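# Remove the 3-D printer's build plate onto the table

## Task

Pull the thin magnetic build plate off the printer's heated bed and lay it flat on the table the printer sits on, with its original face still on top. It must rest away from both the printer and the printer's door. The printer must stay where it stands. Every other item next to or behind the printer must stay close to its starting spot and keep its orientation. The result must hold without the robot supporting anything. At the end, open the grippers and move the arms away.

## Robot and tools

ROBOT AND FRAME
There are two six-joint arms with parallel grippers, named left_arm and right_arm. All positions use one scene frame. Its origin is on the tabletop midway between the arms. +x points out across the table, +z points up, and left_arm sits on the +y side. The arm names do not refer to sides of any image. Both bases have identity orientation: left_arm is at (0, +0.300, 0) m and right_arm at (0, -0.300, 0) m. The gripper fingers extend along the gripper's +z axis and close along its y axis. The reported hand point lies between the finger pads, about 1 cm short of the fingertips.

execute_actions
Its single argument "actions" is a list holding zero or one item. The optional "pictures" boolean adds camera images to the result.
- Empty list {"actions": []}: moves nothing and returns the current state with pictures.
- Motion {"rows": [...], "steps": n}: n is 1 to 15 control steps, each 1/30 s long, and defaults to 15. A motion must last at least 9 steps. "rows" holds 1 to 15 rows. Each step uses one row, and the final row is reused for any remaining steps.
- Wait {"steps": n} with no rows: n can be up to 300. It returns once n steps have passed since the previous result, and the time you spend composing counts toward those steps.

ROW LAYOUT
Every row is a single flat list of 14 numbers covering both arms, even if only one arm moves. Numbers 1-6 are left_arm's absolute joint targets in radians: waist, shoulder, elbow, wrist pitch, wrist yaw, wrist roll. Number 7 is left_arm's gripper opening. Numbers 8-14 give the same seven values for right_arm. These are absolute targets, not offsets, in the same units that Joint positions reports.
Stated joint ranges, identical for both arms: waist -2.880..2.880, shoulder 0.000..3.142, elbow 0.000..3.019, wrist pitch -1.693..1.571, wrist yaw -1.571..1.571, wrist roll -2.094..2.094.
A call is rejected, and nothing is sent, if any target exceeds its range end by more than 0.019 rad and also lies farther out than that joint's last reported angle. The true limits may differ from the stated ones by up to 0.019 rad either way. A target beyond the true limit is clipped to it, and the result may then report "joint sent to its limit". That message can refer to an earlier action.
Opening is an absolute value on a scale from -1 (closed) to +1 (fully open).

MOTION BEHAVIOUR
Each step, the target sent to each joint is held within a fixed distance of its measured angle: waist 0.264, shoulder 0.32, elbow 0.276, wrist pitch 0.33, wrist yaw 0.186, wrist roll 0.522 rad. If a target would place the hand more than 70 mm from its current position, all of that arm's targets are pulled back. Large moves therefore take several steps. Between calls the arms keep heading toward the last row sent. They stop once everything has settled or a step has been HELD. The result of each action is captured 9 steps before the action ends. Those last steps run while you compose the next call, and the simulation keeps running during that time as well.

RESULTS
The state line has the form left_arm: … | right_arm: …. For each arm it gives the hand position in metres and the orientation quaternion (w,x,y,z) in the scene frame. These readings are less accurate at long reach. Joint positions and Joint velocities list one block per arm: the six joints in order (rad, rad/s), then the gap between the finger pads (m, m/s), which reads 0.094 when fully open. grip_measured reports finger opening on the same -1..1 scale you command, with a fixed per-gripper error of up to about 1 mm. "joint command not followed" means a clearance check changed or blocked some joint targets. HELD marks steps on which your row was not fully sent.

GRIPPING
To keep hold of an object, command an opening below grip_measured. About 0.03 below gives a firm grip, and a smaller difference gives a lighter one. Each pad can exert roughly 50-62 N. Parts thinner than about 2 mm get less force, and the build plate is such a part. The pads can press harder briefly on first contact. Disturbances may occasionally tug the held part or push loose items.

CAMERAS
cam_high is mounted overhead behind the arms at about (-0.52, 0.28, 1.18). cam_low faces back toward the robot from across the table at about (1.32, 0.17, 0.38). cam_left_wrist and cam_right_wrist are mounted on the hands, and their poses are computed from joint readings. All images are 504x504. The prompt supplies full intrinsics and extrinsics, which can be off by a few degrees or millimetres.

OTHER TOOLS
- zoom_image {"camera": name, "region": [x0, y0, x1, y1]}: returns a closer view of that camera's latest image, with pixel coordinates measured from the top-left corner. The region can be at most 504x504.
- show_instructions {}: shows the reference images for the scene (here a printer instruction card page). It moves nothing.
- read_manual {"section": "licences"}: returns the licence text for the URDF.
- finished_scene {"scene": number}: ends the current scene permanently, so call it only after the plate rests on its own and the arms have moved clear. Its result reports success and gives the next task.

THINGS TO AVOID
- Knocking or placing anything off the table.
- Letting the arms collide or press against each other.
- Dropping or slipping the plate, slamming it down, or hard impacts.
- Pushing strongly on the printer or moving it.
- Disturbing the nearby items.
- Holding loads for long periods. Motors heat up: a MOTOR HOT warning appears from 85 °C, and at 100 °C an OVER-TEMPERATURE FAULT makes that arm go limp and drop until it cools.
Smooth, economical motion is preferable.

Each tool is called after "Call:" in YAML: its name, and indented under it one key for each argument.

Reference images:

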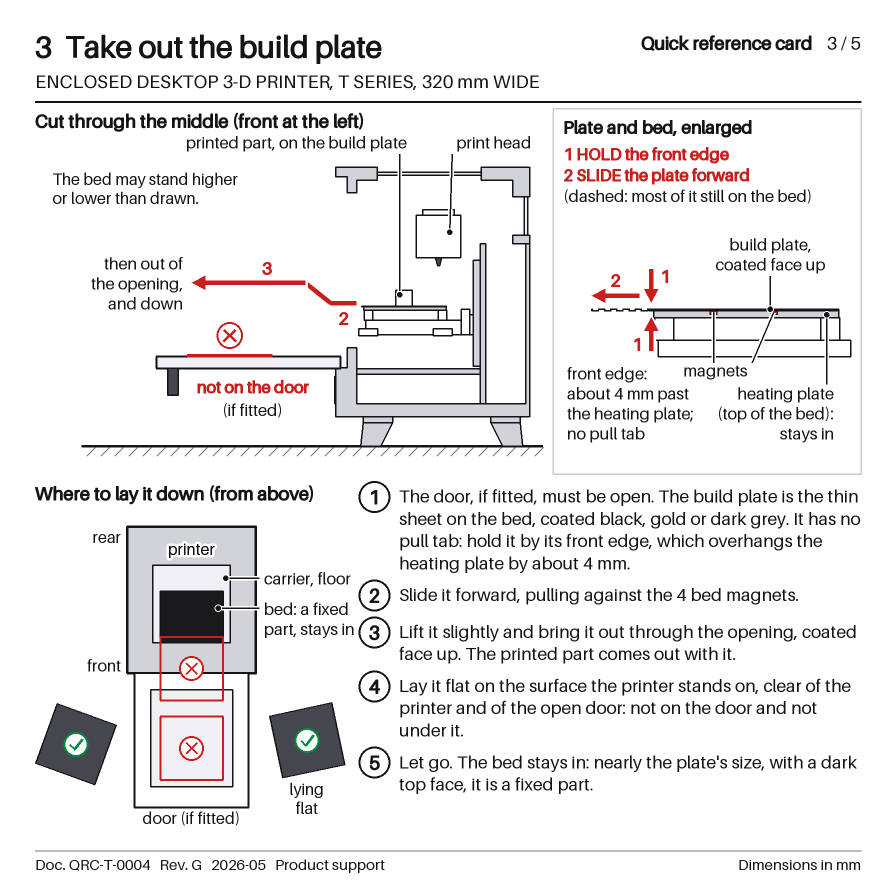

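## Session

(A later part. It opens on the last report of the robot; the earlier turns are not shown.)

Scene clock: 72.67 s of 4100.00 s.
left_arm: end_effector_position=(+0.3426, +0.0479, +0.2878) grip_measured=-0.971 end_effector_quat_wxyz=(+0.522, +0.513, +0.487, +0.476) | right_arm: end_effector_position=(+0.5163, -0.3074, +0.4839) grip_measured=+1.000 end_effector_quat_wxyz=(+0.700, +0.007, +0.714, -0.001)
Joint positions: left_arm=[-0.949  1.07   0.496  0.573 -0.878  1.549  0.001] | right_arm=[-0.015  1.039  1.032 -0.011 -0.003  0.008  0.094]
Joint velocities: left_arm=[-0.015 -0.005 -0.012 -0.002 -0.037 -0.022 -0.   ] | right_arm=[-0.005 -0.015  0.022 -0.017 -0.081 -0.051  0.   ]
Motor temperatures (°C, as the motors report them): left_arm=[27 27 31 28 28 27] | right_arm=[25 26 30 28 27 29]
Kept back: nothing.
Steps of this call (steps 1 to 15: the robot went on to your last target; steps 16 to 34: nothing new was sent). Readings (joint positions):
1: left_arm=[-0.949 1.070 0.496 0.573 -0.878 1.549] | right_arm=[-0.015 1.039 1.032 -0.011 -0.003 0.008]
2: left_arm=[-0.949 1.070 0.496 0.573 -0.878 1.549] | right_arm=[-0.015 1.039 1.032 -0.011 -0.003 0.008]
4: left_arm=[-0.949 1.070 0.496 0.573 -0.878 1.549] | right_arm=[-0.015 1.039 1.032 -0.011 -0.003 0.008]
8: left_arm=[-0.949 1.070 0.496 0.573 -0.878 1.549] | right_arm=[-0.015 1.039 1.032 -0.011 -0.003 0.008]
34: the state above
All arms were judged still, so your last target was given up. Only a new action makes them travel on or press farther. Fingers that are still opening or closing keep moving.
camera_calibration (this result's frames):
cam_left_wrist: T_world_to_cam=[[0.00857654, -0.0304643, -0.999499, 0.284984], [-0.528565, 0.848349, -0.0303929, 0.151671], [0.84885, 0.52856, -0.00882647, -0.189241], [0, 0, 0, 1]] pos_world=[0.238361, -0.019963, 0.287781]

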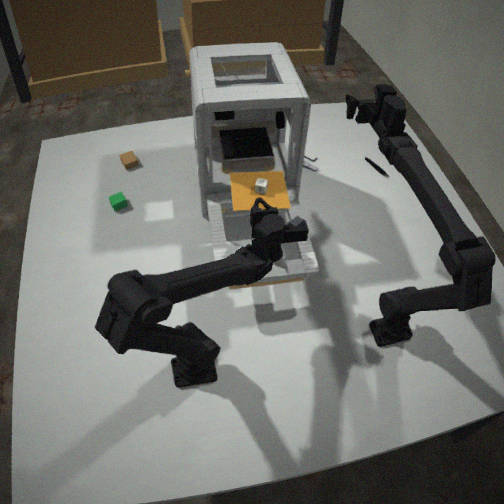

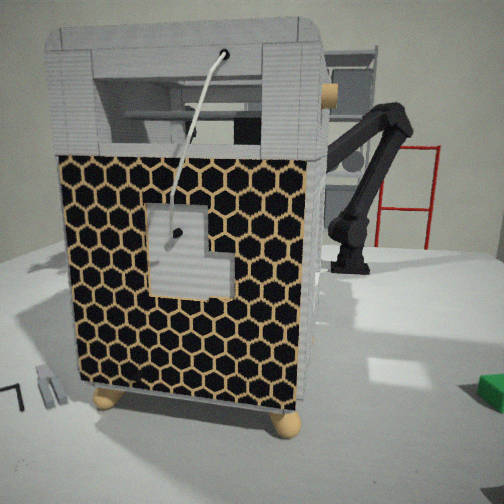

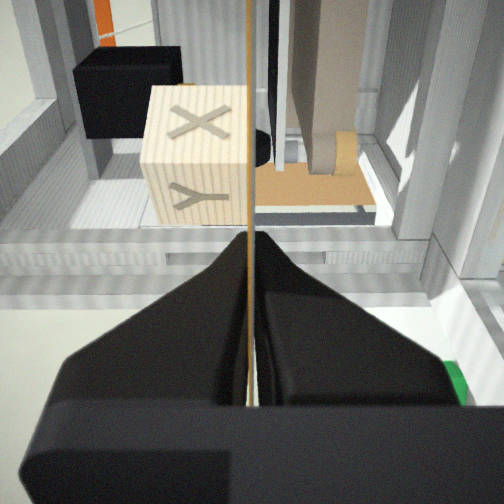

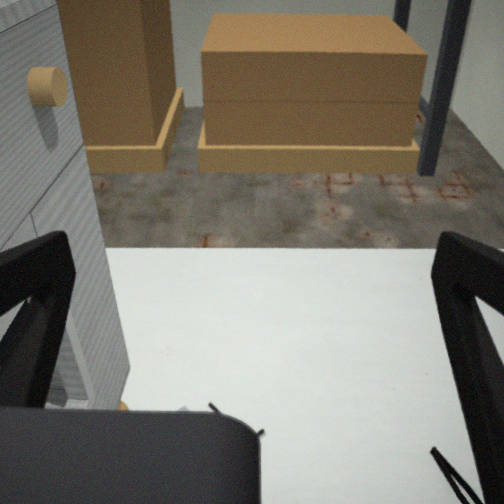

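Call:
execute_actions:
  actions:
    - {"rows":[[-0.9483,1.0418,0.5078,0.5637,-0.8759,1.545,-1.0,-0.015,1.039,1.032,-0.011,-0.003,0.008,1.0],[-0.9439,1.0353,0.5055,0.5594,-0.8718,1.545,-1.0,-0.015,1.039,1.032,-0.011,-0.003,0.008,1.0],[-0.9396,1.0287,0.5033,0.5551,-0.8678,1.545,-1.0,-0.015,1.039,1.032,-0.011,-0.003,0.008,1.0],[-0.9353,1.0221,0.5011,0.5507,-0.8637,1.545,-1.0,-0.015,1.039,1.032,-0.011,-0.003,0.008,1.0],[-0.9309,1.0156,0.4989,0.5464,-0.8596,1.545,-1.0,-0.015,1.039,1.032,-0.011,-0.003,0.008,1.0],[-0.9266,1.0090,0.4966,0.5421,-0.8555,1.545,-1.0,-0.015,1.039,1.032,-0.011,-0.003,0.008,1.0],[-0.9223,1.0024,0.4944,0.5378,-0.8514,1.545,-1.0,-0.015,1.039,1.032,-0.011,-0.003,0.008,1.0],[-0.9179,0.9959,0.4922,0.5335,-0.8474,1.545,-1.0,-0.015,1.039,1.032,-0.011,-0.003,0.008,1.0],[-0.9136,0.9893,0.4900,0.5292,-0.8433,1.545,-1.0,-0.015,1.039,1.032,-0.011,-0.003,0.008,1.0],[-0.9093,0.9827,0.4877,0.5249,-0.8392,1.545,-1.0,-0.015,1.039,1.032,-0.011,-0.003,0.008,1.0],[-0.9049,0.9762,0.4855,0.5206,-0.8351,1.545,-1.0,-0.015,1.039,1.032,-0.011,-0.003,0.008,1.0],[-0.9006,0.9696,0.4833,0.5162,-0.8310,1.545,-1.0,-0.015,1.039,1.032,-0.011,-0.003,0.008,1.0],[-0.8963,0.9630,0.4810,0.5119,-0.8270,1.545,-1.0,-0.015,1.039,1.032,-0.011,-0.003,0.008,1.0],[-0.8919,0.9565,0.4788,0.5076,-0.8229,1.545,-1.0,-0.015,1.039,1.032,-0.011,-0.003,0.008,1.0],[-0.8876,0.9499,0.4766,0.5033,-0.8188,1.545,-1.0,-0.015,1.039,1.032,-0.011,-0.003,0.008,1.0]],"steps":15}

Call:
execute_actions:
  actions:
    - {"rows":[[-0.8762,0.9361,0.4717,0.4944,-0.8087,1.545,-1.0,-0.015,1.039,1.032,-0.011,-0.003,0.008,1.0],[-0.8648,0.9223,0.4668,0.4854,-0.7986,1.545,-1.0,-0.015,1.039,1.032,-0.011,-0.003,0.008,1.0],[-0.8533,0.9085,0.4620,0.4765,-0.7886,1.545,-1.0,-0.015,1.039,1.032,-0.011,-0.003,0.008,1.0],[-0.8419,0.8947,0.4571,0.4676,-0.7785,1.545,-1.0,-0.015,1.039,1.032,-0.011,-0.003,0.008,1.0],[-0.8305,0.8809,0.4522,0.4587,-0.7684,1.545,-1.0,-0.015,1.039,1.032,-0.011,-0.003,0.008,1.0],[-0.8191,0.8671,0.4473,0.4497,-0.7583,1.545,-1.0,-0.015,1.039,1.032,-0.011,-0.003,0.008,1.0],[-0.8077,0.8533,0.4424,0.4408,-0.7482,1.545,-1.0,-0.015,1.039,1.032,-0.011,-0.003,0.008,1.0],[-0.7962,0.8394,0.4376,0.4319,-0.7382,1.545,-1.0,-0.015,1.039,1.032,-0.011,-0.003,0.008,1.0],[-0.7848,0.8256,0.4327,0.4230,-0.7281,1.545,-1.0,-0.015,1.039,1.032,-0.011,-0.003,0.008,1.0],[-0.7734,0.8118,0.4278,0.4140,-0.7180,1.545,-1.0,-0.015,1.039,1.032,-0.011,-0.003,0.008,1.0],[-0.7620,0.7980,0.4229,0.4051,-0.7079,1.545,-1.0,-0.015,1.039,1.032,-0.011,-0.003,0.008,1.0],[-0.7506,0.7842,0.4180,0.3962,-0.6978,1.545,-1.0,-0.015,1.039,1.032,-0.011,-0.003,0.008,1.0],[-0.7391,0.7704,0.4132,0.3872,-0.6878,1.545,-1.0,-0.015,1.039,1.032,-0.011,-0.003,0.008,1.0],[-0.7277,0.7566,0.4083,0.3783,-0.6777,1.545,-1.0,-0.015,1.039,1.032,-0.011,-0.003,0.008,1.0],[-0.7163,0.7428,0.4034,0.3694,-0.6676,1.545,-1.0,-0.015,1.039,1.032,-0.011,-0.003,0.008,1.0]],"steps":15}

Call:
execute_actions:
  actions:
    - {"rows":[[-0.7001,0.7320,0.3990,0.3630,-0.6550,1.545,-1.0,-0.015,1.039,1.032,-0.011,-0.003,0.008,1.0],[-0.6840,0.7211,0.3945,0.3566,-0.6424,1.545,-1.0,-0.015,1.039,1.032,-0.011,-0.003,0.008,1.0],[-0.6678,0.7103,0.3901,0.3502,-0.6298,1.545,-1.0,-0.015,1.039,1.032,-0.011,-0.003,0.008,1.0],[-0.6517,0.6994,0.3856,0.3438,-0.6172,1.545,-1.0,-0.015,1.039,1.032,-0.011,-0.003,0.008,1.0],[-0.6355,0.6886,0.3812,0.3374,-0.6046,1.545,-1.0,-0.015,1.039,1.032,-0.011,-0.003,0.008,1.0],[-0.6194,0.6778,0.3767,0.3310,-0.5920,1.545,-1.0,-0.015,1.039,1.032,-0.011,-0.003,0.008,1.0],[-0.6032,0.6669,0.3723,0.3246,-0.5794,1.545,-1.0,-0.015,1.039,1.032,-0.011,-0.003,0.008,1.0],[-0.5871,0.6561,0.3678,0.3183,-0.5668,1.545,-1.0,-0.015,1.039,1.032,-0.011,-0.003,0.008,1.0],[-0.5709,0.6452,0.3634,0.3119,-0.5542,1.545,-1.0,-0.015,1.039,1.032,-0.011,-0.003,0.008,1.0],[-0.5548,0.6344,0.3589,0.3055,-0.5416,1.545,-1.0,-0.015,1.039,1.032,-0.011,-0.003,0.008,1.0],[-0.5386,0.6236,0.3545,0.2991,-0.5290,1.545,-1.0,-0.015,1.039,1.032,-0.011,-0.003,0.008,1.0],[-0.5225,0.6127,0.3500,0.2927,-0.5164,1.545,-1.0,-0.015,1.039,1.032,-0.011,-0.003,0.008,1.0],[-0.5063,0.6019,0.3456,0.2863,-0.5038,1.545,-1.0,-0.015,1.039,1.032,-0.011,-0.003,0.008,1.0],[-0.4902,0.5910,0.3411,0.2799,-0.4912,1.545,-1.0,-0.015,1.039,1.032,-0.011,-0.003,0.008,1.0],[-0.4740,0.5802,0.3367,0.2735,-0.4786,1.545,-1.0,-0.015,1.039,1.032,-0.011,-0.003,0.008,1.0]],"steps":15}

Call:
execute_actions:
  actions:
    - {"rows":[[-0.4555,0.5803,0.3352,0.2751,-0.4666,1.545,-1.0,-0.015,1.039,1.032,-0.011,-0.003,0.008,1.0],[-0.4370,0.5804,0.3336,0.2767,-0.4545,1.545,-1.0,-0.015,1.039,1.032,-0.011,-0.003,0.008,1.0],[-0.4185,0.5804,0.3321,0.2784,-0.4425,1.545,-1.0,-0.015,1.039,1.032,-0.011,-0.003,0.008,1.0],[-0.3999,0.5805,0.3305,0.2800,-0.4304,1.545,-1.0,-0.015,1.039,1.032,-0.011,-0.003,0.008,1.0],[-0.3814,0.5806,0.3290,0.2816,-0.4184,1.545,-1.0,-0.015,1.039,1.032,-0.011,-0.003,0.008,1.0],[-0.3629,0.5807,0.3275,0.2832,-0.4063,1.545,-1.0,-0.015,1.039,1.032,-0.011,-0.003,0.008,1.0],[-0.3444,0.5808,0.3259,0.2848,-0.3943,1.545,-1.0,-0.015,1.039,1.032,-0.011,-0.003,0.008,1.0],[-0.3259,0.5808,0.3244,0.2865,-0.3822,1.545,-1.0,-0.015,1.039,1.032,-0.011,-0.003,0.008,1.0],[-0.3074,0.5809,0.3228,0.2881,-0.3702,1.545,-1.0,-0.015,1.039,1.032,-0.011,-0.003,0.008,1.0],[-0.2889,0.5810,0.3213,0.2897,-0.3581,1.545,-1.0,-0.015,1.039,1.032,-0.011,-0.003,0.008,1.0],[-0.2704,0.5811,0.3198,0.2913,-0.3461,1.545,-1.0,-0.015,1.039,1.032,-0.011,-0.003,0.008,1.0],[-0.2518,0.5812,0.3182,0.2929,-0.3340,1.545,-1.0,-0.015,1.039,1.032,-0.011,-0.003,0.008,1.0],[-0.2333,0.5812,0.3167,0.2946,-0.3220,1.545,-1.0,-0.015,1.039,1.032,-0.011,-0.003,0.008,1.0],[-0.2148,0.5813,0.3151,0.2962,-0.3099,1.545,-1.0,-0.015,1.039,1.032,-0.011,-0.003,0.008,1.0],[-0.1963,0.5814,0.3136,0.2978,-0.2979,1.545,-1.0,-0.015,1.039,1.032,-0.011,-0.003,0.008,1.0]],"steps":15}

Call:
execute_actions:
  actions:
    - {"rows":[[-0.1778,0.5948,0.3158,0.3061,-0.2884,1.545,-1.0,-0.015,1.039,1.032,-0.011,-0.003,0.008,1.0],[-0.1593,0.6083,0.3181,0.3145,-0.2789,1.545,-1.0,-0.015,1.039,1.032,-0.011,-0.003,0.008,1.0],[-0.1408,0.6217,0.3203,0.3228,-0.2694,1.545,-1.0,-0.015,1.039,1.032,-0.011,-0.003,0.008,1.0],[-0.1222,0.6352,0.3226,0.3311,-0.2599,1.545,-1.0,-0.015,1.039,1.032,-0.011,-0.003,0.008,1.0],[-0.1037,0.6486,0.3248,0.3394,-0.2504,1.545,-1.0,-0.015,1.039,1.032,-0.011,-0.003,0.008,1.0],[-0.0852,0.6620,0.3270,0.3478,-0.2409,1.545,-1.0,-0.015,1.039,1.032,-0.011,-0.003,0.008,1.0],[-0.0667,0.6755,0.3293,0.3561,-0.2314,1.545,-1.0,-0.015,1.039,1.032,-0.011,-0.003,0.008,1.0],[-0.0482,0.6889,0.3315,0.3644,-0.2220,1.545,-1.0,-0.015,1.039,1.032,-0.011,-0.003,0.008,1.0],[-0.0297,0.7024,0.3338,0.3727,-0.2125,1.545,-1.0,-0.015,1.039,1.032,-0.011,-0.003,0.008,1.0],[-0.0112,0.7158,0.3360,0.3811,-0.2030,1.545,-1.0,-0.015,1.039,1.032,-0.011,-0.003,0.008,1.0],[0.0073,0.7292,0.3382,0.3894,-0.1935,1.545,-1.0,-0.015,1.039,1.032,-0.011,-0.003,0.008,1.0],[0.0259,0.7427,0.3405,0.3977,-0.1840,1.545,-1.0,-0.015,1.039,1.032,-0.011,-0.003,0.008,1.0],[0.0444,0.7561,0.3427,0.4061,-0.1745,1.545,-1.0,-0.015,1.039,1.032,-0.011,-0.003,0.008,1.0],[0.0629,0.7696,0.3450,0.4144,-0.1650,1.545,-1.0,-0.015,1.039,1.032,-0.011,-0.003,0.008,1.0],[0.0814,0.7830,0.3472,0.4227,-0.1555,1.545,-1.0,-0.015,1.039,1.032,-0.011,-0.003,0.008,1.0]],"steps":15}

Call:
execute_actions:
  actions:
    - {"rows":[[0.0976,0.8056,0.3523,0.4332,-0.1493,1.545,-1.0,-0.015,1.039,1.032,-0.011,-0.003,0.008,1.0],[0.1137,0.8283,0.3573,0.4437,-0.1431,1.545,-1.0,-0.015,1.039,1.032,-0.011,-0.003,0.008,1.0],[0.1299,0.8509,0.3624,0.4542,-0.1369,1.545,-1.0,-0.015,1.039,1.032,-0.011,-0.003,0.008,1.0],[0.1460,0.8735,0.3674,0.4648,-0.1307,1.545,-1.0,-0.015,1.039,1.032,-0.011,-0.003,0.008,1.0],[0.1622,0.8962,0.3725,0.4753,-0.1245,1.545,-1.0,-0.015,1.039,1.032,-0.011,-0.003,0.008,1.0],[0.1783,0.9188,0.3775,0.4858,-0.1183,1.545,-1.0,-0.015,1.039,1.032,-0.011,-0.003,0.008,1.0],[0.1945,0.9414,0.3826,0.4963,-0.1121,1.545,-1.0,-0.015,1.039,1.032,-0.011,-0.003,0.008,1.0],[0.2106,0.9641,0.3876,0.5068,-0.1059,1.545,-1.0,-0.015,1.039,1.032,-0.011,-0.003,0.008,1.0],[0.2268,0.9867,0.3927,0.5173,-0.0997,1.545,-1.0,-0.015,1.039,1.032,-0.011,-0.003,0.008,1.0],[0.2429,1.0093,0.3977,0.5278,-0.0935,1.545,-1.0,-0.015,1.039,1.032,-0.011,-0.003,0.008,1.0],[0.2591,1.0320,0.4028,0.5383,-0.0873,1.545,-1.0,-0.015,1.039,1.032,-0.011,-0.003,0.008,1.0],[0.2752,1.0546,0.4078,0.5489,-0.0811,1.545,-1.0,-0.015,1.039,1.032,-0.011,-0.003,0.008,1.0],[0.2914,1.0772,0.4129,0.5594,-0.0749,1.545,-1.0,-0.015,1.039,1.032,-0.011,-0.003,0.008,1.0],[0.3075,1.0999,0.4179,0.5699,-0.0687,1.545,-1.0,-0.015,1.039,1.032,-0.011,-0.003,0.008,1.0],[0.3237,1.1225,0.4230,0.5804,-0.0625,1.545,-1.0,-0.015,1.039,1.032,-0.011,-0.003,0.008,1.0]],"steps":15}

Call:
execute_actions:
  actions:
    - {"rows":[[0.3351,1.1446,0.4283,0.5897,-0.0593,1.545,-1.0,-0.015,1.039,1.032,-0.011,-0.003,0.008,1.0],[0.3465,1.1668,0.4336,0.5989,-0.0561,1.545,-1.0,-0.015,1.039,1.032,-0.011,-0.003,0.008,1.0],[0.3580,1.1889,0.4389,0.6082,-0.0529,1.545,-1.0,-0.015,1.039,1.032,-0.011,-0.003,0.008,1.0],[0.3694,1.2111,0.4443,0.6175,-0.0497,1.545,-1.0,-0.015,1.039,1.032,-0.011,-0.003,0.008,1.0],[0.3808,1.2332,0.4496,0.6267,-0.0465,1.545,-1.0,-0.015,1.039,1.032,-0.011,-0.003,0.008,1.0],[0.3922,1.2554,0.4549,0.6360,-0.0433,1.545,-1.0,-0.015,1.039,1.032,-0.011,-0.003,0.008,1.0],[0.4036,1.2775,0.4602,0.6453,-0.0401,1.545,-1.0,-0.015,1.039,1.032,-0.011,-0.003,0.008,1.0],[0.4151,1.2997,0.4655,0.6545,-0.0368,1.545,-1.0,-0.015,1.039,1.032,-0.011,-0.003,0.008,1.0],[0.4265,1.3218,0.4708,0.6638,-0.0336,1.545,-1.0,-0.015,1.039,1.032,-0.011,-0.003,0.008,1.0],[0.4379,1.3440,0.4761,0.6731,-0.0304,1.545,-1.0,-0.015,1.039,1.032,-0.011,-0.003,0.008,1.0],[0.4493,1.3661,0.4814,0.6823,-0.0272,1.545,-1.0,-0.015,1.039,1.032,-0.011,-0.003,0.008,1.0],[0.4607,1.3883,0.4868,0.6916,-0.0240,1.545,-1.0,-0.015,1.039,1.032,-0.011,-0.003,0.008,1.0],[0.4722,1.4104,0.4921,0.7009,-0.0208,1.545,-1.0,-0.015,1.039,1.032,-0.011,-0.003,0.008,1.0],[0.4836,1.4326,0.4974,0.7101,-0.0176,1.545,-1.0,-0.015,1.039,1.032,-0.011,-0.003,0.008,1.0],[0.4950,1.4547,0.5027,0.7194,-0.0144,1.545,-1.0,-0.015,1.039,1.032,-0.011,-0.003,0.008,1.0]],"steps":15}

Call:
execute_actions:
  actions:
    - {"rows":[[0.4993,1.4644,0.5051,0.7233,-0.0134,1.545,-1.0,-0.015,1.039,1.032,-0.011,-0.003,0.008,1.0],[0.5037,1.4742,0.5075,0.7272,-0.0125,1.545,-1.0,-0.015,1.039,1.032,-0.011,-0.003,0.008,1.0],[0.5080,1.4839,0.5099,0.7311,-0.0115,1.545,-1.0,-0.015,1.039,1.032,-0.011,-0.003,0.008,1.0],[0.5123,1.4936,0.5123,0.7351,-0.0106,1.545,-1.0,-0.015,1.039,1.032,-0.011,-0.003,0.008,1.0],[0.5167,1.5034,0.5147,0.7390,-0.0096,1.545,-1.0,-0.015,1.039,1.032,-0.011,-0.003,0.008,1.0],[0.5210,1.5131,0.5171,0.7429,-0.0086,1.545,-1.0,-0.015,1.039,1.032,-0.011,-0.003,0.008,1.0],[0.5253,1.5228,0.5195,0.7468,-0.0077,1.545,-1.0,-0.015,1.039,1.032,-0.011,-0.003,0.008,1.0],[0.5297,1.5326,0.5218,0.7507,-0.0067,1.545,-1.0,-0.015,1.039,1.032,-0.011,-0.003,0.008,1.0],[0.5340,1.5423,0.5242,0.7546,-0.0058,1.545,-1.0,-0.015,1.039,1.032,-0.011,-0.003,0.008,1.0],[0.5383,1.5520,0.5266,0.7585,-0.0048,1.545,-1.0,-0.015,1.039,1.032,-0.011,-0.003,0.008,1.0],[0.5427,1.5618,0.5290,0.7624,-0.0038,1.545,-1.0,-0.015,1.039,1.032,-0.011,-0.003,0.008,1.0],[0.5470,1.5715,0.5314,0.7664,-0.0029,1.545,-1.0,-0.015,1.039,1.032,-0.011,-0.003,0.008,1.0],[0.5513,1.5812,0.5338,0.7703,-0.0019,1.545,-1.0,-0.015,1.039,1.032,-0.011,-0.003,0.008,1.0],[0.5557,1.5910,0.5362,0.7742,-0.0010,1.545,-1.0,-0.015,1.039,1.032,-0.011,-0.003,0.008,1.0],[0.56,1.6007,0.5386,0.7781,0.0,1.545,-1.0,-0.015,1.039,1.032,-0.011,-0.003,0.008,1.0]],"steps":15}

Call:
execute_actions:
  actions:
    - {"steps":24}
  pictures: true

Scene clock: 88.47 s of 4100.00 s.
left_arm: end_effector_position=(+0.3412, +0.0494, +0.2859) grip_measured=-0.971 end_effector_quat_wxyz=(+0.522, +0.520, +0.483, +0.473) | right_arm: end_effector_position=(+0.5163, -0.3074, +0.4839) grip_measured=+1.000 end_effector_quat_wxyz=(+0.700, +0.007, +0.714, -0.001)
Joint positions: left_arm=[-0.945  1.056  0.489  0.554 -0.859  1.549  0.001] | right_arm=[-0.015  1.039  1.032 -0.011 -0.003  0.008  0.094]
Joint velocities: left_arm=[ 0.073 -0.2   -0.095 -0.129  0.066  0.022  0.   ] | right_arm=[-0.005  0.015 -0.002 -0.002 -0.022 -0.007  0.   ]
Motor temperatures (°C, as the motors report them): left_arm=[27 27 31 28 28 27] | right_arm=[25 26 30 28 27 29]
Steps of this call (steps 1 to 90: nothing new was sent; then 12.60 s passed at rest; steps 91 to 96: the first 6 steps of this action). Readings (joint positions):
91: left_arm=[-0.949 1.070 0.496 0.572 -0.878 1.549] | right_arm=[-0.015 1.039 1.032 -0.011 -0.003 0.008]
92: left_arm=[-0.949 1.070 0.496 0.570 -0.877 1.549] | right_arm=[-0.015 1.039 1.032 -0.011 -0.003 0.008]
94: left_arm=[-0.949 1.065 0.494 0.563 -0.868 1.549] | right_arm=[-0.015 1.039 1.032 -0.011 -0.003 0.008]
96: the state above

Scene clock: 88.97 s of 4100.00 s.
left_arm: end_effector_position=(+0.3429, +0.0897, +0.2951) grip_measured=-0.971 end_effector_quat_wxyz=(+0.522, +0.518, +0.485, +0.473) | right_arm: end_effector_position=(+0.5163, -0.3074, +0.4839) grip_measured=+1.000 end_effector_quat_wxyz=(+0.700, +0.007, +0.714, -0.001)
Joint positions: left_arm=[-0.85   0.924  0.443  0.471 -0.768  1.549  0.001] | right_arm=[-0.015  1.039  1.032 -0.011 -0.003  0.008  0.094]
Joint velocities: left_arm=[ 0.357 -0.435 -0.173 -0.266  0.198  0.007 -0.001] | right_arm=[-0.015 -0.015  0.012  0.007  0.037  0.022  0.   ]
Motor temperatures (°C, as the motors report them): left_arm=[27 27 31 28 28 27] | right_arm=[25 26 30 28 27 29]
Steps of this call (steps 1 to 9: the last 9 steps of your previous action; steps 10 to 15: the first 6 steps of this action). Readings (joint positions):
10: left_arm=[-0.897 0.982 0.466 0.511 -0.818 1.549] | right_arm=[-0.015 1.039 1.032 -0.011 -0.003 0.008]
11: left_arm=[-0.891 0.973 0.463 0.505 -0.808 1.549] | right_arm=[-0.015 1.039 1.032 -0.011 -0.003 0.008]
13: left_arm=[-0.874 0.951 0.455 0.488 -0.787 1.549] | right_arm=[-0.015 1.039 1.032 -0.011 -0.003 0.008]
15: the state above

Scene clock: 89.47 s of 4100.00 s.
left_arm: end_effector_position=(+0.3415, +0.1597, +0.3000) grip_measured=-0.971 end_effector_quat_wxyz=(+0.517, +0.508, +0.492, +0.481) | right_arm: end_effector_position=(+0.5163, -0.3074, +0.4839) grip_measured=+1.000 end_effector_quat_wxyz=(+0.700, +0.007, +0.714, -0.001)
Joint positions: left_arm=[-0.656  0.719  0.37   0.347 -0.604  1.549  0.001] | right_arm=[-0.015  1.039  1.032 -0.011 -0.003  0.008  0.094]
Joint velocities: left_arm=[ 0.503 -0.317 -0.129 -0.183  0.315  0.037 -0.001] | right_arm=[-0.015 -0.015  0.002 -0.002 -0.037  0.022  0.   ]
Motor temperatures (°C, as the motors report them): left_arm=[27 27 31 28 28 27] | right_arm=[25 26 30 28 27 29]
Steps of this call (steps 1 to 9: the last 9 steps of your previous action; steps 10 to 15: the first 6 steps of this action). Readings (joint positions):
10: left_arm=[-0.731 0.777 0.393 0.382 -0.667 1.549] | right_arm=[-0.015 1.039 1.032 -0.011 -0.003 0.008]
11: left_arm=[-0.718 0.764 0.389 0.375 -0.654 1.549] | right_arm=[-0.015 1.039 1.032 -0.011 -0.003 0.008]
13: left_arm=[-0.689 0.740 0.379 0.360 -0.629 1.549] | right_arm=[-0.015 1.039 1.032 -0.011 -0.003 0.008]
15: the state above

Scene clock: 89.97 s of 4100.00 s.
left_arm: end_effector_position=(+0.3446, +0.2290, +0.2923) grip_measured=-0.971 end_effector_quat_wxyz=(+0.500, +0.491, +0.510, +0.498) | right_arm: end_effector_position=(+0.5163, -0.3074, +0.4839) grip_measured=+1.000 end_effector_quat_wxyz=(+0.700, +0.007, +0.714, -0.001)
Joint positions: left_arm=[-0.402  0.597  0.315  0.28  -0.418  1.549  0.001] | right_arm=[-0.015  1.039  1.032 -0.011 -0.003  0.008  0.094]
Joint velocities: left_arm=[ 0.552 -0.005 -0.032 -0.007  0.3    0.022  0.   ] | right_arm=[-0.005 -0.024 -0.002  0.007 -0.066 -0.051  0.   ]
Motor temperatures (°C, as the motors report them): left_arm=[27 27 32 28 28 27] | right_arm=[25 26 30 28 27 29]
Steps of this call (steps 1 to 9: the last 9 steps of your previous action; steps 10 to 15: the first 6 steps of this action). Readings (joint positions):
10: left_arm=[-0.492 0.613 0.324 0.283 -0.479 1.549] | right_arm=[-0.015 1.039 1.032 -0.011 -0.003 0.008]
11: left_arm=[-0.475 0.605 0.321 0.281 -0.467 1.549] | right_arm=[-0.015 1.039 1.032 -0.011 -0.003 0.008]
13: left_arm=[-0.439 0.598 0.316 0.280 -0.443 1.549] | right_arm=[-0.015 1.039 1.032 -0.011 -0.003 0.008]
15: the state above

Scene clock: 90.47 s of 4100.00 s.
left_arm: end_effector_position=(+0.3593, +0.2981, +0.2769) grip_measured=-0.971 end_effector_quat_wxyz=(+0.463, +0.470, +0.542, +0.520) | right_arm: end_effector_position=(+0.5163, -0.3074, +0.4839) grip_measured=+1.000 end_effector_quat_wxyz=(+0.700, +0.007, +0.714, -0.001)
Joint positions: left_arm=[-0.123  0.625  0.298  0.295 -0.251  1.549  0.001] | right_arm=[-0.015  1.039  1.032 -0.011 -0.003  0.008  0.094]
Joint velocities: left_arm=[ 0.552  0.357  0.012  0.203  0.242 -0.007 -0.001] | right_arm=[-0.005 -0.015 -0.017  0.007  0.022  0.007  0.   ]
Motor temperatures (°C, as the motors report them): left_arm=[27 27 32 28 28 27] | right_arm=[25 26 30 28 27 29]
Steps of this call (steps 1 to 9: the last 9 steps of your previous action; steps 10 to 15: the first 6 steps of this action). Readings (joint positions):
10: left_arm=[-0.216 0.597 0.299 0.280 -0.299 1.549] | right_arm=[-0.015 1.039 1.032 -0.011 -0.003 0.008]
11: left_arm=[-0.197 0.598 0.298 0.280 -0.289 1.549] | right_arm=[-0.015 1.039 1.032 -0.011 -0.003 0.008]
13: left_arm=[-0.161 0.605 0.298 0.283 -0.270 1.549] | right_arm=[-0.015 1.039 1.032 -0.011 -0.003 0.008]
15: the state above

Scene clock: 90.97 s of 4100.00 s.
left_arm: end_effector_position=(+0.3860, +0.3776, +0.2226) grip_measured=-0.971 end_effector_quat_wxyz=(+0.397, +0.456, +0.603, +0.521) | right_arm: end_effector_position=(+0.5163, -0.3074, +0.4839) grip_measured=+1.000 end_effector_quat_wxyz=(+0.700, +0.007, +0.714, -0.001)
Joint positions: left_arm=[ 0.145  0.869  0.3    0.425 -0.125  1.549  0.001] | right_arm=[-0.015  1.039  1.032 -0.011 -0.003  0.008  0.094]
Joint velocities: left_arm=[ 0.454  0.708  0.042  0.281  0.11  -0.037 -0.   ] | right_arm=[-0.015  0.005  0.002  0.007 -0.037  0.022  0.   ]
Motor temperatures (°C, as the motors report them): left_arm=[27 27 32 28 28 27] | right_arm=[25 26 30 28 27 29]
Steps of this call (steps 1 to 9: the last 9 steps of your previous action; steps 10 to 15: the first 6 steps of this action). Readings (joint positions):
10: left_arm=[0.061 0.771 0.298 0.371 -0.157 1.549] | right_arm=[-0.015 1.039 1.032 -0.011 -0.003 0.008]
11: left_arm=[0.079 0.787 0.298 0.381 -0.151 1.549] | right_arm=[-0.015 1.039 1.032 -0.011 -0.003 0.008]
13: left_arm=[0.113 0.824 0.298 0.404 -0.138 1.549] | right_arm=[-0.015 1.039 1.032 -0.011 -0.003 0.008]
15: the state above

Scene clock: 91.47 s of 4100.00 s.
left_arm: end_effector_position=(+0.4164, +0.4689, +0.1682) grip_measured=-0.971 end_effector_quat_wxyz=(+0.337, +0.427, +0.663, +0.514) | right_arm: end_effector_position=(+0.5163, -0.3074, +0.4839) grip_measured=+1.000 end_effector_quat_wxyz=(+0.700, +0.007, +0.714, -0.001)
Joint positions: left_arm=[ 0.368  1.209  0.385  0.576 -0.049  1.549  0.001] | right_arm=[-0.015  1.039  1.032 -0.011 -0.003  0.008  0.094]
Joint velocities: left_arm=[ 0.317  0.62   0.178  0.271  0.037 -0.037 -0.   ] | right_arm=[-0.005 -0.015 -0.007  0.002 -0.051  0.022  0.   ]
Motor temperatures (°C, as the motors report them): left_arm=[27 27 32 28 28 27] | right_arm=[25 26 30 28 27 29]
Steps of this call (steps 1 to 9: the last 9 steps of your previous action; steps 10 to 15: the first 6 steps of this action). Readings (joint positions):
10: left_arm=[0.304 1.102 0.351 0.526 -0.065 1.549] | right_arm=[-0.015 1.039 1.032 -0.011 -0.003 0.008]
11: left_arm=[0.319 1.123 0.358 0.537 -0.062 1.549] | right_arm=[-0.015 1.039 1.032 -0.011 -0.003 0.008]
13: left_arm=[0.345 1.166 0.373 0.557 -0.056 1.549] | right_arm=[-0.015 1.039 1.032 -0.011 -0.003 0.008]
15: the state above

Scene clock: 91.97 s of 4100.00 s.
left_arm: end_effector_position=(+0.4235, +0.5398, +0.1010) grip_measured=-0.971 end_effector_quat_wxyz=(+0.291, +0.402, +0.713, +0.495) | right_arm: end_effector_position=(+0.5163, -0.3074, +0.4839) grip_measured=+1.000 end_effector_quat_wxyz=(+0.700, +0.007, +0.714, -0.001)
Joint positions: left_arm=[ 0.512  1.495  0.458  0.69  -0.013  1.549  0.001] | right_arm=[-0.015  1.039  1.032 -0.011 -0.003  0.008  0.094]
Joint velocities: left_arm=[ 0.083  0.23   0.017  0.115  0.007 -0.095  0.001] | right_arm=[-0.015 -0.005  0.002  0.002 -0.022 -0.022  0.   ]
Motor temperatures (°C, as the motors report them): left_arm=[27 27 32 28 28 27] | right_arm=[25 26 30 28 27 29]
Steps of this call (steps 1 to 9: the last 9 steps of your previous action; steps 10 to 15: the first 6 steps of this action). Readings (joint positions):
10: left_arm=[0.478 1.430 0.443 0.667 -0.017 1.549] | right_arm=[-0.015 1.039 1.032 -0.011 -0.003 0.008]
11: left_arm=[0.488 1.448 0.448 0.673 -0.017 1.549] | right_arm=[-0.015 1.039 1.032 -0.011 -0.003 0.008]
13: left_arm=[0.503 1.476 0.455 0.681 -0.016 1.549] | right_arm=[-0.015 1.039 1.032 -0.011 -0.003 0.008]
15: the state above

Scene clock: 92.77 s of 4100.00 s.
left_arm: end_effector_position=(+0.4248, +0.5642, +0.0772) grip_measured=-0.971 end_effector_quat_wxyz=(+0.279, +0.392, +0.726, +0.492) | right_arm: end_effector_position=(+0.5163, -0.3074, +0.4839) grip_measured=+1.000 end_effector_quat_wxyz=(+0.700, +0.007, +0.714, -0.001)
Joint positions: left_arm=[ 0.557  1.596  0.491  0.736 -0.002  1.549  0.001] | right_arm=[-0.015  1.039  1.032 -0.011 -0.003  0.008  0.094]
Joint velocities: left_arm=[-0.005 -0.005 -0.007  0.002 -0.022 -0.007 -0.001] | right_arm=[-0.015 -0.005 -0.007  0.012  0.022 -0.051  0.   ]
Motor temperatures (°C, as the motors report them): left_arm=[27 27 32 28 28 27] | right_arm=[25 26 30 28 27 29]
Kept back: nothing.
Steps of this call (steps 1 to 9: the last 9 steps of your previous action; steps 10 to 24: the robot went on to your last target). Readings (joint positions):
1: left_arm=[0.515 1.502 0.460 0.694 -0.012 1.549] | right_arm=[-0.015 1.039 1.032 -0.011 -0.003 0.008]
2: left_arm=[0.517 1.509 0.462 0.698 -0.010 1.549] | right_arm=[-0.015 1.039 1.032 -0.011 -0.003 0.008]
4: left_arm=[0.523 1.525 0.467 0.707 -0.008 1.549] | right_arm=[-0.015 1.039 1.032 -0.011 -0.003 0.008]
8: left_arm=[0.538 1.561 0.482 0.725 -0.004 1.549] | right_arm=[-0.015 1.039 1.032 -0.011 -0.003 0.008]
24: the state above
camera_calibration (this result's frames):
cam_left_wrist: T_world_to_cam=[[-0.281011, -0.210711, -0.936287, 0.309366], [-0.902831, 0.388898, 0.183449, 0.152488], [0.325466, 0.896861, -0.299521, -0.496866], [0, 0, 0, 1]] pos_world=[0.38632, 0.451504, 0.112859]

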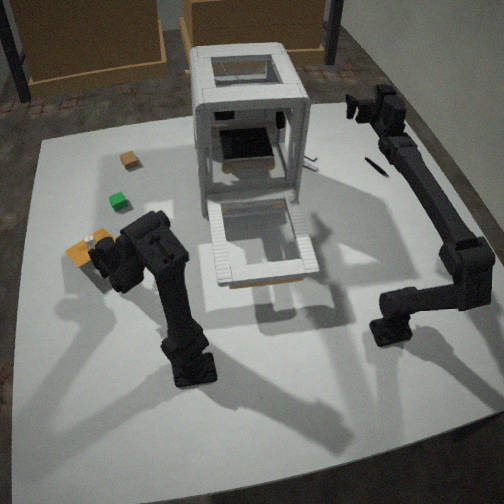

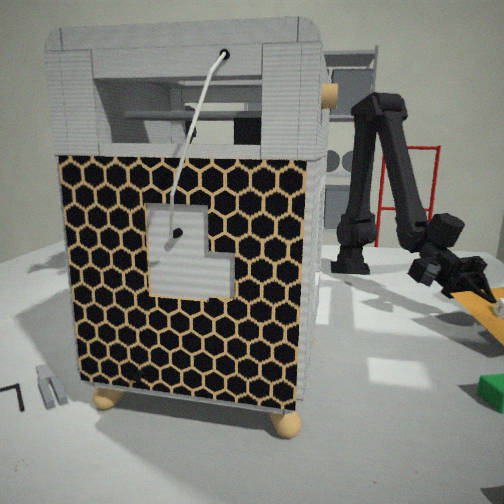

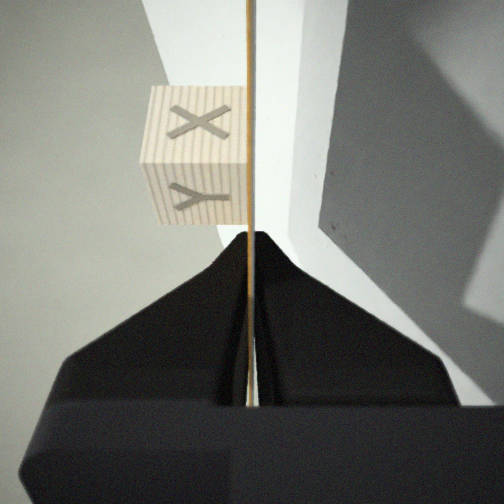

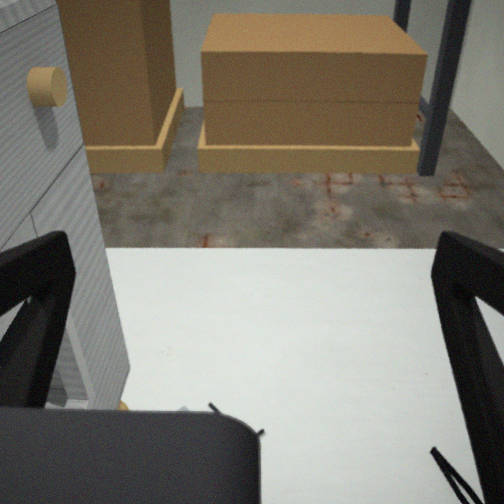

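Call:
execute_actions:
  actions:
    - {"rows":[[0.56,1.6018,0.5386,0.7792,0.0,1.545,-1.0,-0.015,1.039,1.032,-0.011,-0.003,0.008,1.0],[0.56,1.6051,0.5386,0.7825,0.0,1.545,-1.0,-0.015,1.039,1.032,-0.011,-0.003,0.008,1.0],[0.56,1.6101,0.5386,0.7875,0.0,1.545,-1.0,-0.015,1.039,1.032,-0.011,-0.003,0.008,1.0],[0.56,1.6165,0.5386,0.7939,0.0,1.545,-1.0,-0.015,1.039,1.032,-0.011,-0.003,0.008,1.0],[0.56,1.6240,0.5386,0.8014,0.0,1.545,-1.0,-0.015,1.039,1.032,-0.011,-0.003,0.008,1.0],[0.56,1.6324,0.5386,0.8098,0.0,1.545,-1.0,-0.015,1.039,1.032,-0.011,-0.003,0.008,1.0],[0.56,1.6412,0.5386,0.8186,0.0,1.545,-1.0,-0.015,1.039,1.032,-0.011,-0.003,0.008,1.0],[0.56,1.6502,0.5386,0.8276,0.0,1.545,-1.0,-0.015,1.039,1.032,-0.011,-0.003,0.008,1.0],[0.56,1.6590,0.5386,0.8364,0.0,1.545,-1.0,-0.015,1.039,1.032,-0.011,-0.003,0.008,1.0],[0.56,1.6674,0.5386,0.8448,0.0,1.545,-1.0,-0.015,1.039,1.032,-0.011,-0.003,0.008,1.0],[0.56,1.6749,0.5386,0.8523,0.0,1.545,-1.0,-0.015,1.039,1.032,-0.011,-0.003,0.008,1.0],[0.56,1.6813,0.5386,0.8587,0.0,1.545,-1.0,-0.015,1.039,1.032,-0.011,-0.003,0.008,1.0],[0.56,1.6863,0.5386,0.8637,0.0,1.545,-1.0,-0.015,1.039,1.032,-0.011,-0.003,0.008,1.0],[0.56,1.6896,0.5386,0.8670,0.0,1.545,-1.0,-0.015,1.039,1.032,-0.011,-0.003,0.008,1.0],[0.56,1.6907,0.5386,0.8681,0.0,1.545,-1.0,-0.015,1.039,1.032,-0.011,-0.003,0.008,1.0]],"steps":15}

Call:
execute_actions:
  actions:
    - {"steps":20}
  pictures: true

Scene clock: 94.67 s of 4100.00 s.
left_arm: end_effector_position=(+0.4260, +0.5650, +0.0784) grip_measured=-0.971 end_effector_quat_wxyz=(+0.282, +0.390, +0.722, +0.496) | right_arm: end_effector_position=(+0.5163, -0.3074, +0.4839) grip_measured=+1.000 end_effector_quat_wxyz=(+0.700, +0.007, +0.714, -0.001)
Joint positions: left_arm=[ 0.557  1.603  0.491  0.756 -0.002  1.549  0.001] | right_arm=[-0.015  1.039  1.032 -0.011 -0.003  0.008  0.094]
Joint velocities: left_arm=[-0.015  0.122  0.007  0.227 -0.022 -0.007 -0.001] | right_arm=[ 0.024 -0.015  0.007  0.012  0.037 -0.007  0.   ]
Motor temperatures (°C, as the motors report them): left_arm=[27 27 32 28 28 27] | right_arm=[25 26 30 28 27 29]
Steps of this call (steps 1 to 15: the robot went on to your last target; steps 16 to 51: nothing new was sent; steps 52 to 57: the first 6 steps of this action). Readings (joint positions):
52: left_arm=[0.557 1.596 0.491 0.736 -0.002 1.549] | right_arm=[-0.015 1.039 1.032 -0.011 -0.003 0.008]
53: left_arm=[0.557 1.596 0.491 0.737 -0.002 1.549] | right_arm=[-0.015 1.039 1.032 -0.011 -0.003 0.008]
55: left_arm=[0.557 1.598 0.491 0.742 -0.002 1.549] | right_arm=[-0.015 1.039 1.032 -0.011 -0.003 0.008]
57: the state above

Scene clock: 95.33 s of 4100.00 s.
left_arm: end_effector_position=(+0.4279, +0.5661, +0.0561) grip_measured=-0.971 end_effector_quat_wxyz=(+0.280, +0.392, +0.725, +0.493) | right_arm: end_effector_position=(+0.5163, -0.3074, +0.4839) grip_measured=+1.000 end_effector_quat_wxyz=(+0.700, +0.007, +0.714, -0.001)
Joint positions: left_arm=[ 0.557  1.686  0.494  0.826 -0.002  1.549  0.001] | right_arm=[-0.015  1.039  1.032 -0.011 -0.003  0.008  0.094]
Joint velocities: left_arm=[-0.005 -0.005 -0.007  0.007  0.037  0.022  0.001] | right_arm=[ 0.015  0.005 -0.017  0.017 -0.037  0.022  0.   ]
Motor temperatures (°C, as the motors report them): left_arm=[27 27 32 28 28 27] | right_arm=[25 26 30 28 27 29]
Kept back: nothing.
Steps of this call (steps 1 to 9: the last 9 steps of your previous action; steps 10 to 20: the robot went on to your last target). Readings (joint positions):
1: left_arm=[0.557 1.609 0.491 0.764 -0.002 1.549] | right_arm=[-0.015 1.039 1.032 -0.011 -0.003 0.008]
2: left_arm=[0.557 1.616 0.492 0.772 -0.002 1.549] | right_arm=[-0.015 1.039 1.032 -0.011 -0.003 0.008]
4: left_arm=[0.557 1.634 0.493 0.789 -0.002 1.549] | right_arm=[-0.015 1.039 1.032 -0.011 -0.003 0.008]
8: left_arm=[0.557 1.672 0.493 0.815 -0.002 1.549] | right_arm=[-0.015 1.039 1.032 -0.011 -0.003 0.008]
20: the state above
camera_calibration (this result's frames):
cam_left_wrist: T_world_to_cam=[[-0.277976, -0.208822, -0.937615, 0.288625], [-0.903422, 0.388531, 0.181307, 0.158947], [0.326431, 0.897461, -0.296657, -0.50678], [0, 0, 0, 1]] pos_world=[0.389256, 0.453331, 0.0914607]

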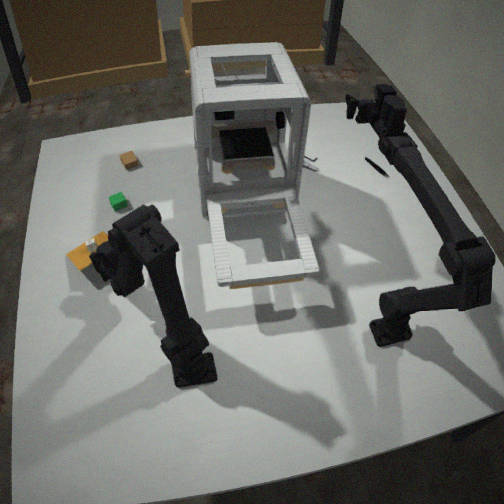

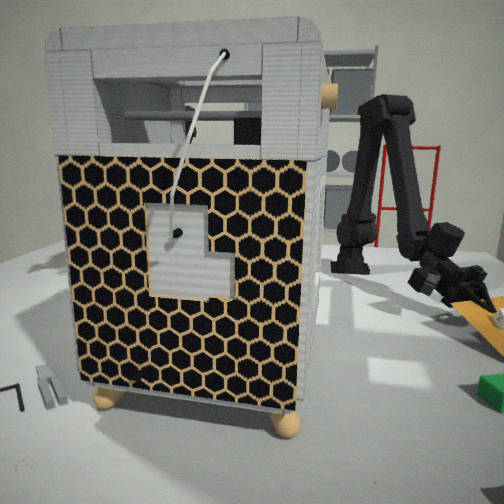

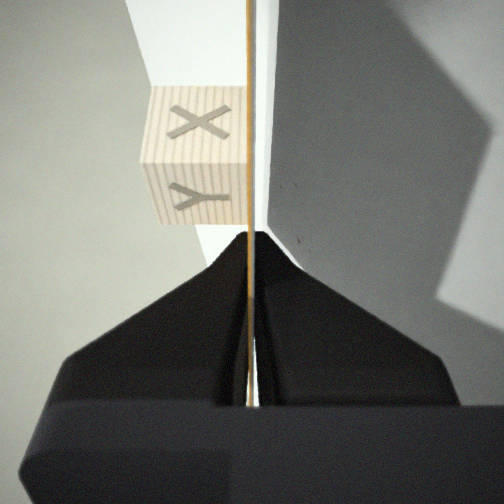

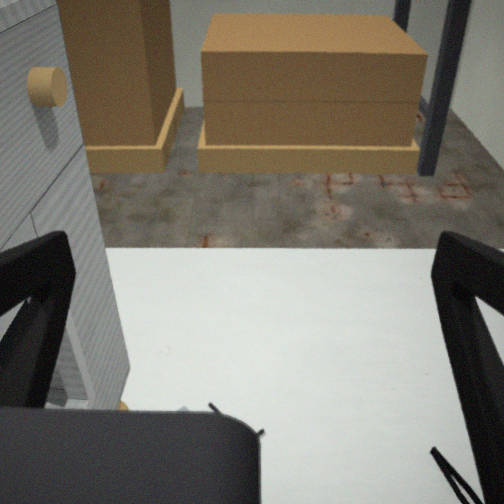

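Call:
zoom_image:
  camera: "cam_left_wrist"
  region: [200, 0, 326, 252]

Call:
zoom_image:
  camera: "cam_low"
  region: [378, 200, 504, 380]

Region (200, 0, 326, 252) of cam_left_wrist's 504x504 image, scaled by 2.000, with more detail than that image has.

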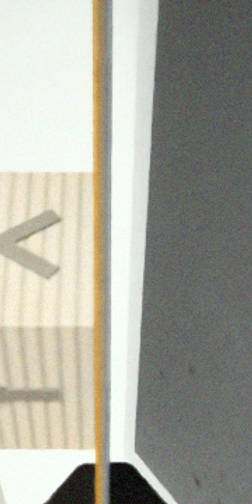

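Region (378, 200, 504, 380) of cam_low's 504x504 image, scaled by 2.800, with more detail than that image has; it fills the left 353 columns of this view, and the rest is white.

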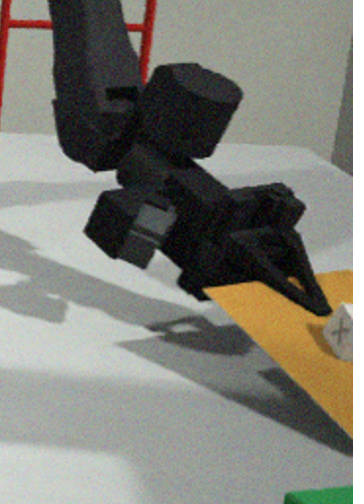

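Call:
execute_actions:
  actions:
    - {"rows":[[0.56,1.6927,0.5386,0.8691,0.0,1.545,-1.0,-0.015,1.039,1.032,-0.011,-0.003,0.008,1.0],[0.56,1.6947,0.5386,0.8703,0.0,1.545,-1.0,-0.015,1.039,1.032,-0.011,-0.003,0.008,1.0],[0.56,1.6967,0.5386,0.8717,0.0,1.545,-1.0,-0.015,1.039,1.032,-0.011,-0.003,0.008,1.0],[0.56,1.6985,0.5386,0.8731,0.0,1.545,-1.0,-0.015,1.039,1.032,-0.011,-0.003,0.008,1.0],[0.56,1.7001,0.5386,0.8745,0.0,1.545,-1.0,-0.015,1.039,1.032,-0.011,-0.003,0.008,1.0],[0.56,1.7015,0.5386,0.8759,0.0,1.545,-1.0,-0.015,1.039,1.032,-0.011,-0.003,0.008,1.0],[0.56,1.7029,0.5386,0.8773,0.0,1.545,-1.0,-0.015,1.039,1.032,-0.011,-0.003,0.008,1.0],[0.56,1.7043,0.5386,0.8787,0.0,1.545,-1.0,-0.015,1.039,1.032,-0.011,-0.003,0.008,1.0],[0.56,1.7055,0.5386,0.8801,0.0,1.545,-1.0,-0.015,1.039,1.032,-0.011,-0.003,0.008,1.0],[0.56,1.7065,0.5386,0.8815,0.0,1.545,-1.0,-0.015,1.039,1.032,-0.011,-0.003,0.008,1.0],[0.56,1.7072,0.5386,0.8828,0.0,1.545,-1.0,-0.015,1.039,1.032,-0.011,-0.003,0.008,1.0],[0.56,1.7077,0.5386,0.8838,0.0,1.545,-1.0,-0.015,1.039,1.032,-0.011,-0.003,0.008,1.0],[0.56,1.708,0.5386,0.8841,0.0,1.545,-1.0,-0.015,1.039,1.032,-0.011,-0.003,0.008,1.0]],"steps":15}

Call:
execute_actions:
  actions:
    - {"steps":15}
  pictures: true

Scene clock: 99.80 s of 4100.00 s.
left_arm: end_effector_position=(+0.4282, +0.5663, +0.0570) grip_measured=-0.971 end_effector_quat_wxyz=(+0.281, +0.391, +0.724, +0.495) | right_arm: end_effector_position=(+0.5163, -0.3074, +0.4839) grip_measured=+1.000 end_effector_quat_wxyz=(+0.700, +0.007, +0.714, -0.001)
Joint positions: left_arm=[ 0.557  1.686  0.494  0.831 -0.002  1.549  0.001] | right_arm=[-0.015  1.039  1.032 -0.011 -0.003  0.008  0.094]
Joint velocities: left_arm=[-0.005  0.005 -0.017  0.056 -0.081 -0.051 -0.   ] | right_arm=[-0.024 -0.015  0.027  0.007 -0.007 -0.081  0.   ]
Motor temperatures (°C, as the motors report them): left_arm=[27 27 31 28 28 27] | right_arm=[25 26 31 28 27 29]
Steps of this call (steps 1 to 15: the robot went on to your last target; steps 16 to 90: nothing new was sent; then 1.27 s passed at rest; steps 91 to 96: the first 6 steps of this action). Readings (joint positions):
91: left_arm=[0.557 1.686 0.494 0.826 -0.002 1.549] | right_arm=[-0.015 1.039 1.032 -0.011 -0.003 0.008]
92: left_arm=[0.557 1.686 0.494 0.826 -0.002 1.549] | right_arm=[-0.015 1.039 1.032 -0.011 -0.003 0.008]
94: left_arm=[0.557 1.686 0.494 0.828 -0.002 1.549] | right_arm=[-0.015 1.039 1.032 -0.011 -0.003 0.008]
96: the state above

Scene clock: 100.30 s of 4100.00 s.
left_arm: end_effector_position=(+0.4284, +0.5665, +0.0548) grip_measured=-0.971 end_effector_quat_wxyz=(+0.281, +0.391, +0.723, +0.495) | right_arm: end_effector_position=(+0.5163, -0.3074, +0.4839) grip_measured=+1.000 end_effector_quat_wxyz=(+0.700, +0.007, +0.714, -0.001)
Joint positions: left_arm=[ 0.557  1.696  0.494  0.842 -0.002  1.549  0.001] | right_arm=[-0.015  1.039  1.032 -0.011 -0.003  0.008  0.094]
Joint velocities: left_arm=[-0.015 -0.015  0.012  0.017 -0.007 -0.037  0.002] | right_arm=[ 0.005  0.005  0.002 -0.002 -0.066 -0.037  0.   ]
Motor temperatures (°C, as the motors report them): left_arm=[27 27 31 28 28 27] | right_arm=[25 26 31 28 27 29]
Kept back: nothing.
Steps of this call (steps 1 to 9: the last 9 steps of your previous action; steps 10 to 15: the robot went on to your last target). Readings (joint positions):
1: left_arm=[0.557 1.686 0.494 0.833 -0.002 1.549] | right_arm=[-0.015 1.039 1.032 -0.011 -0.003 0.008]
2: left_arm=[0.557 1.688 0.494 0.834 -0.002 1.549] | right_arm=[-0.015 1.039 1.032 -0.011 -0.003 0.008]
4: left_arm=[0.557 1.690 0.494 0.837 -0.002 1.549] | right_arm=[-0.015 1.039 1.032 -0.011 -0.003 0.008]
8: left_arm=[0.557 1.695 0.494 0.841 -0.002 1.549] | right_arm=[-0.015 1.039 1.032 -0.011 -0.003 0.008]
15: the state above
camera_calibration (this result's frames):
cam_left_wrist: T_world_to_cam=[[-0.273721, -0.206174, -0.939451, 0.28432], [-0.904238, 0.388023, 0.178304, 0.16033], [0.327767, 0.898293, -0.292641, -0.508897], [0, 0, 0, 1]] pos_world=[0.389601, 0.453546, 0.0895937]

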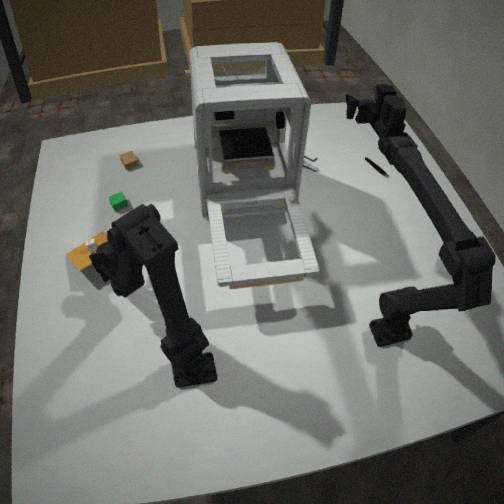

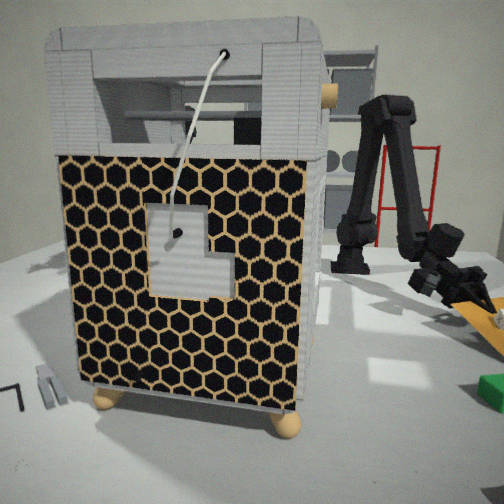

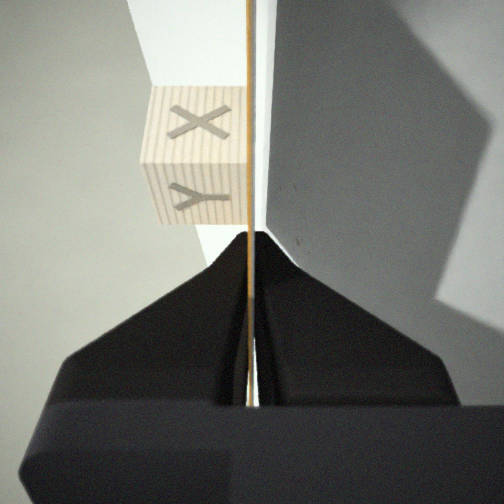

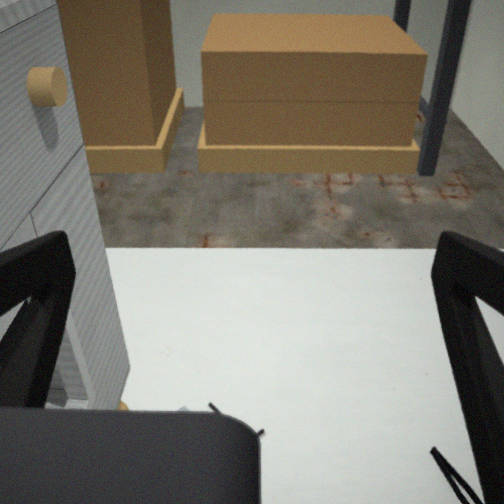

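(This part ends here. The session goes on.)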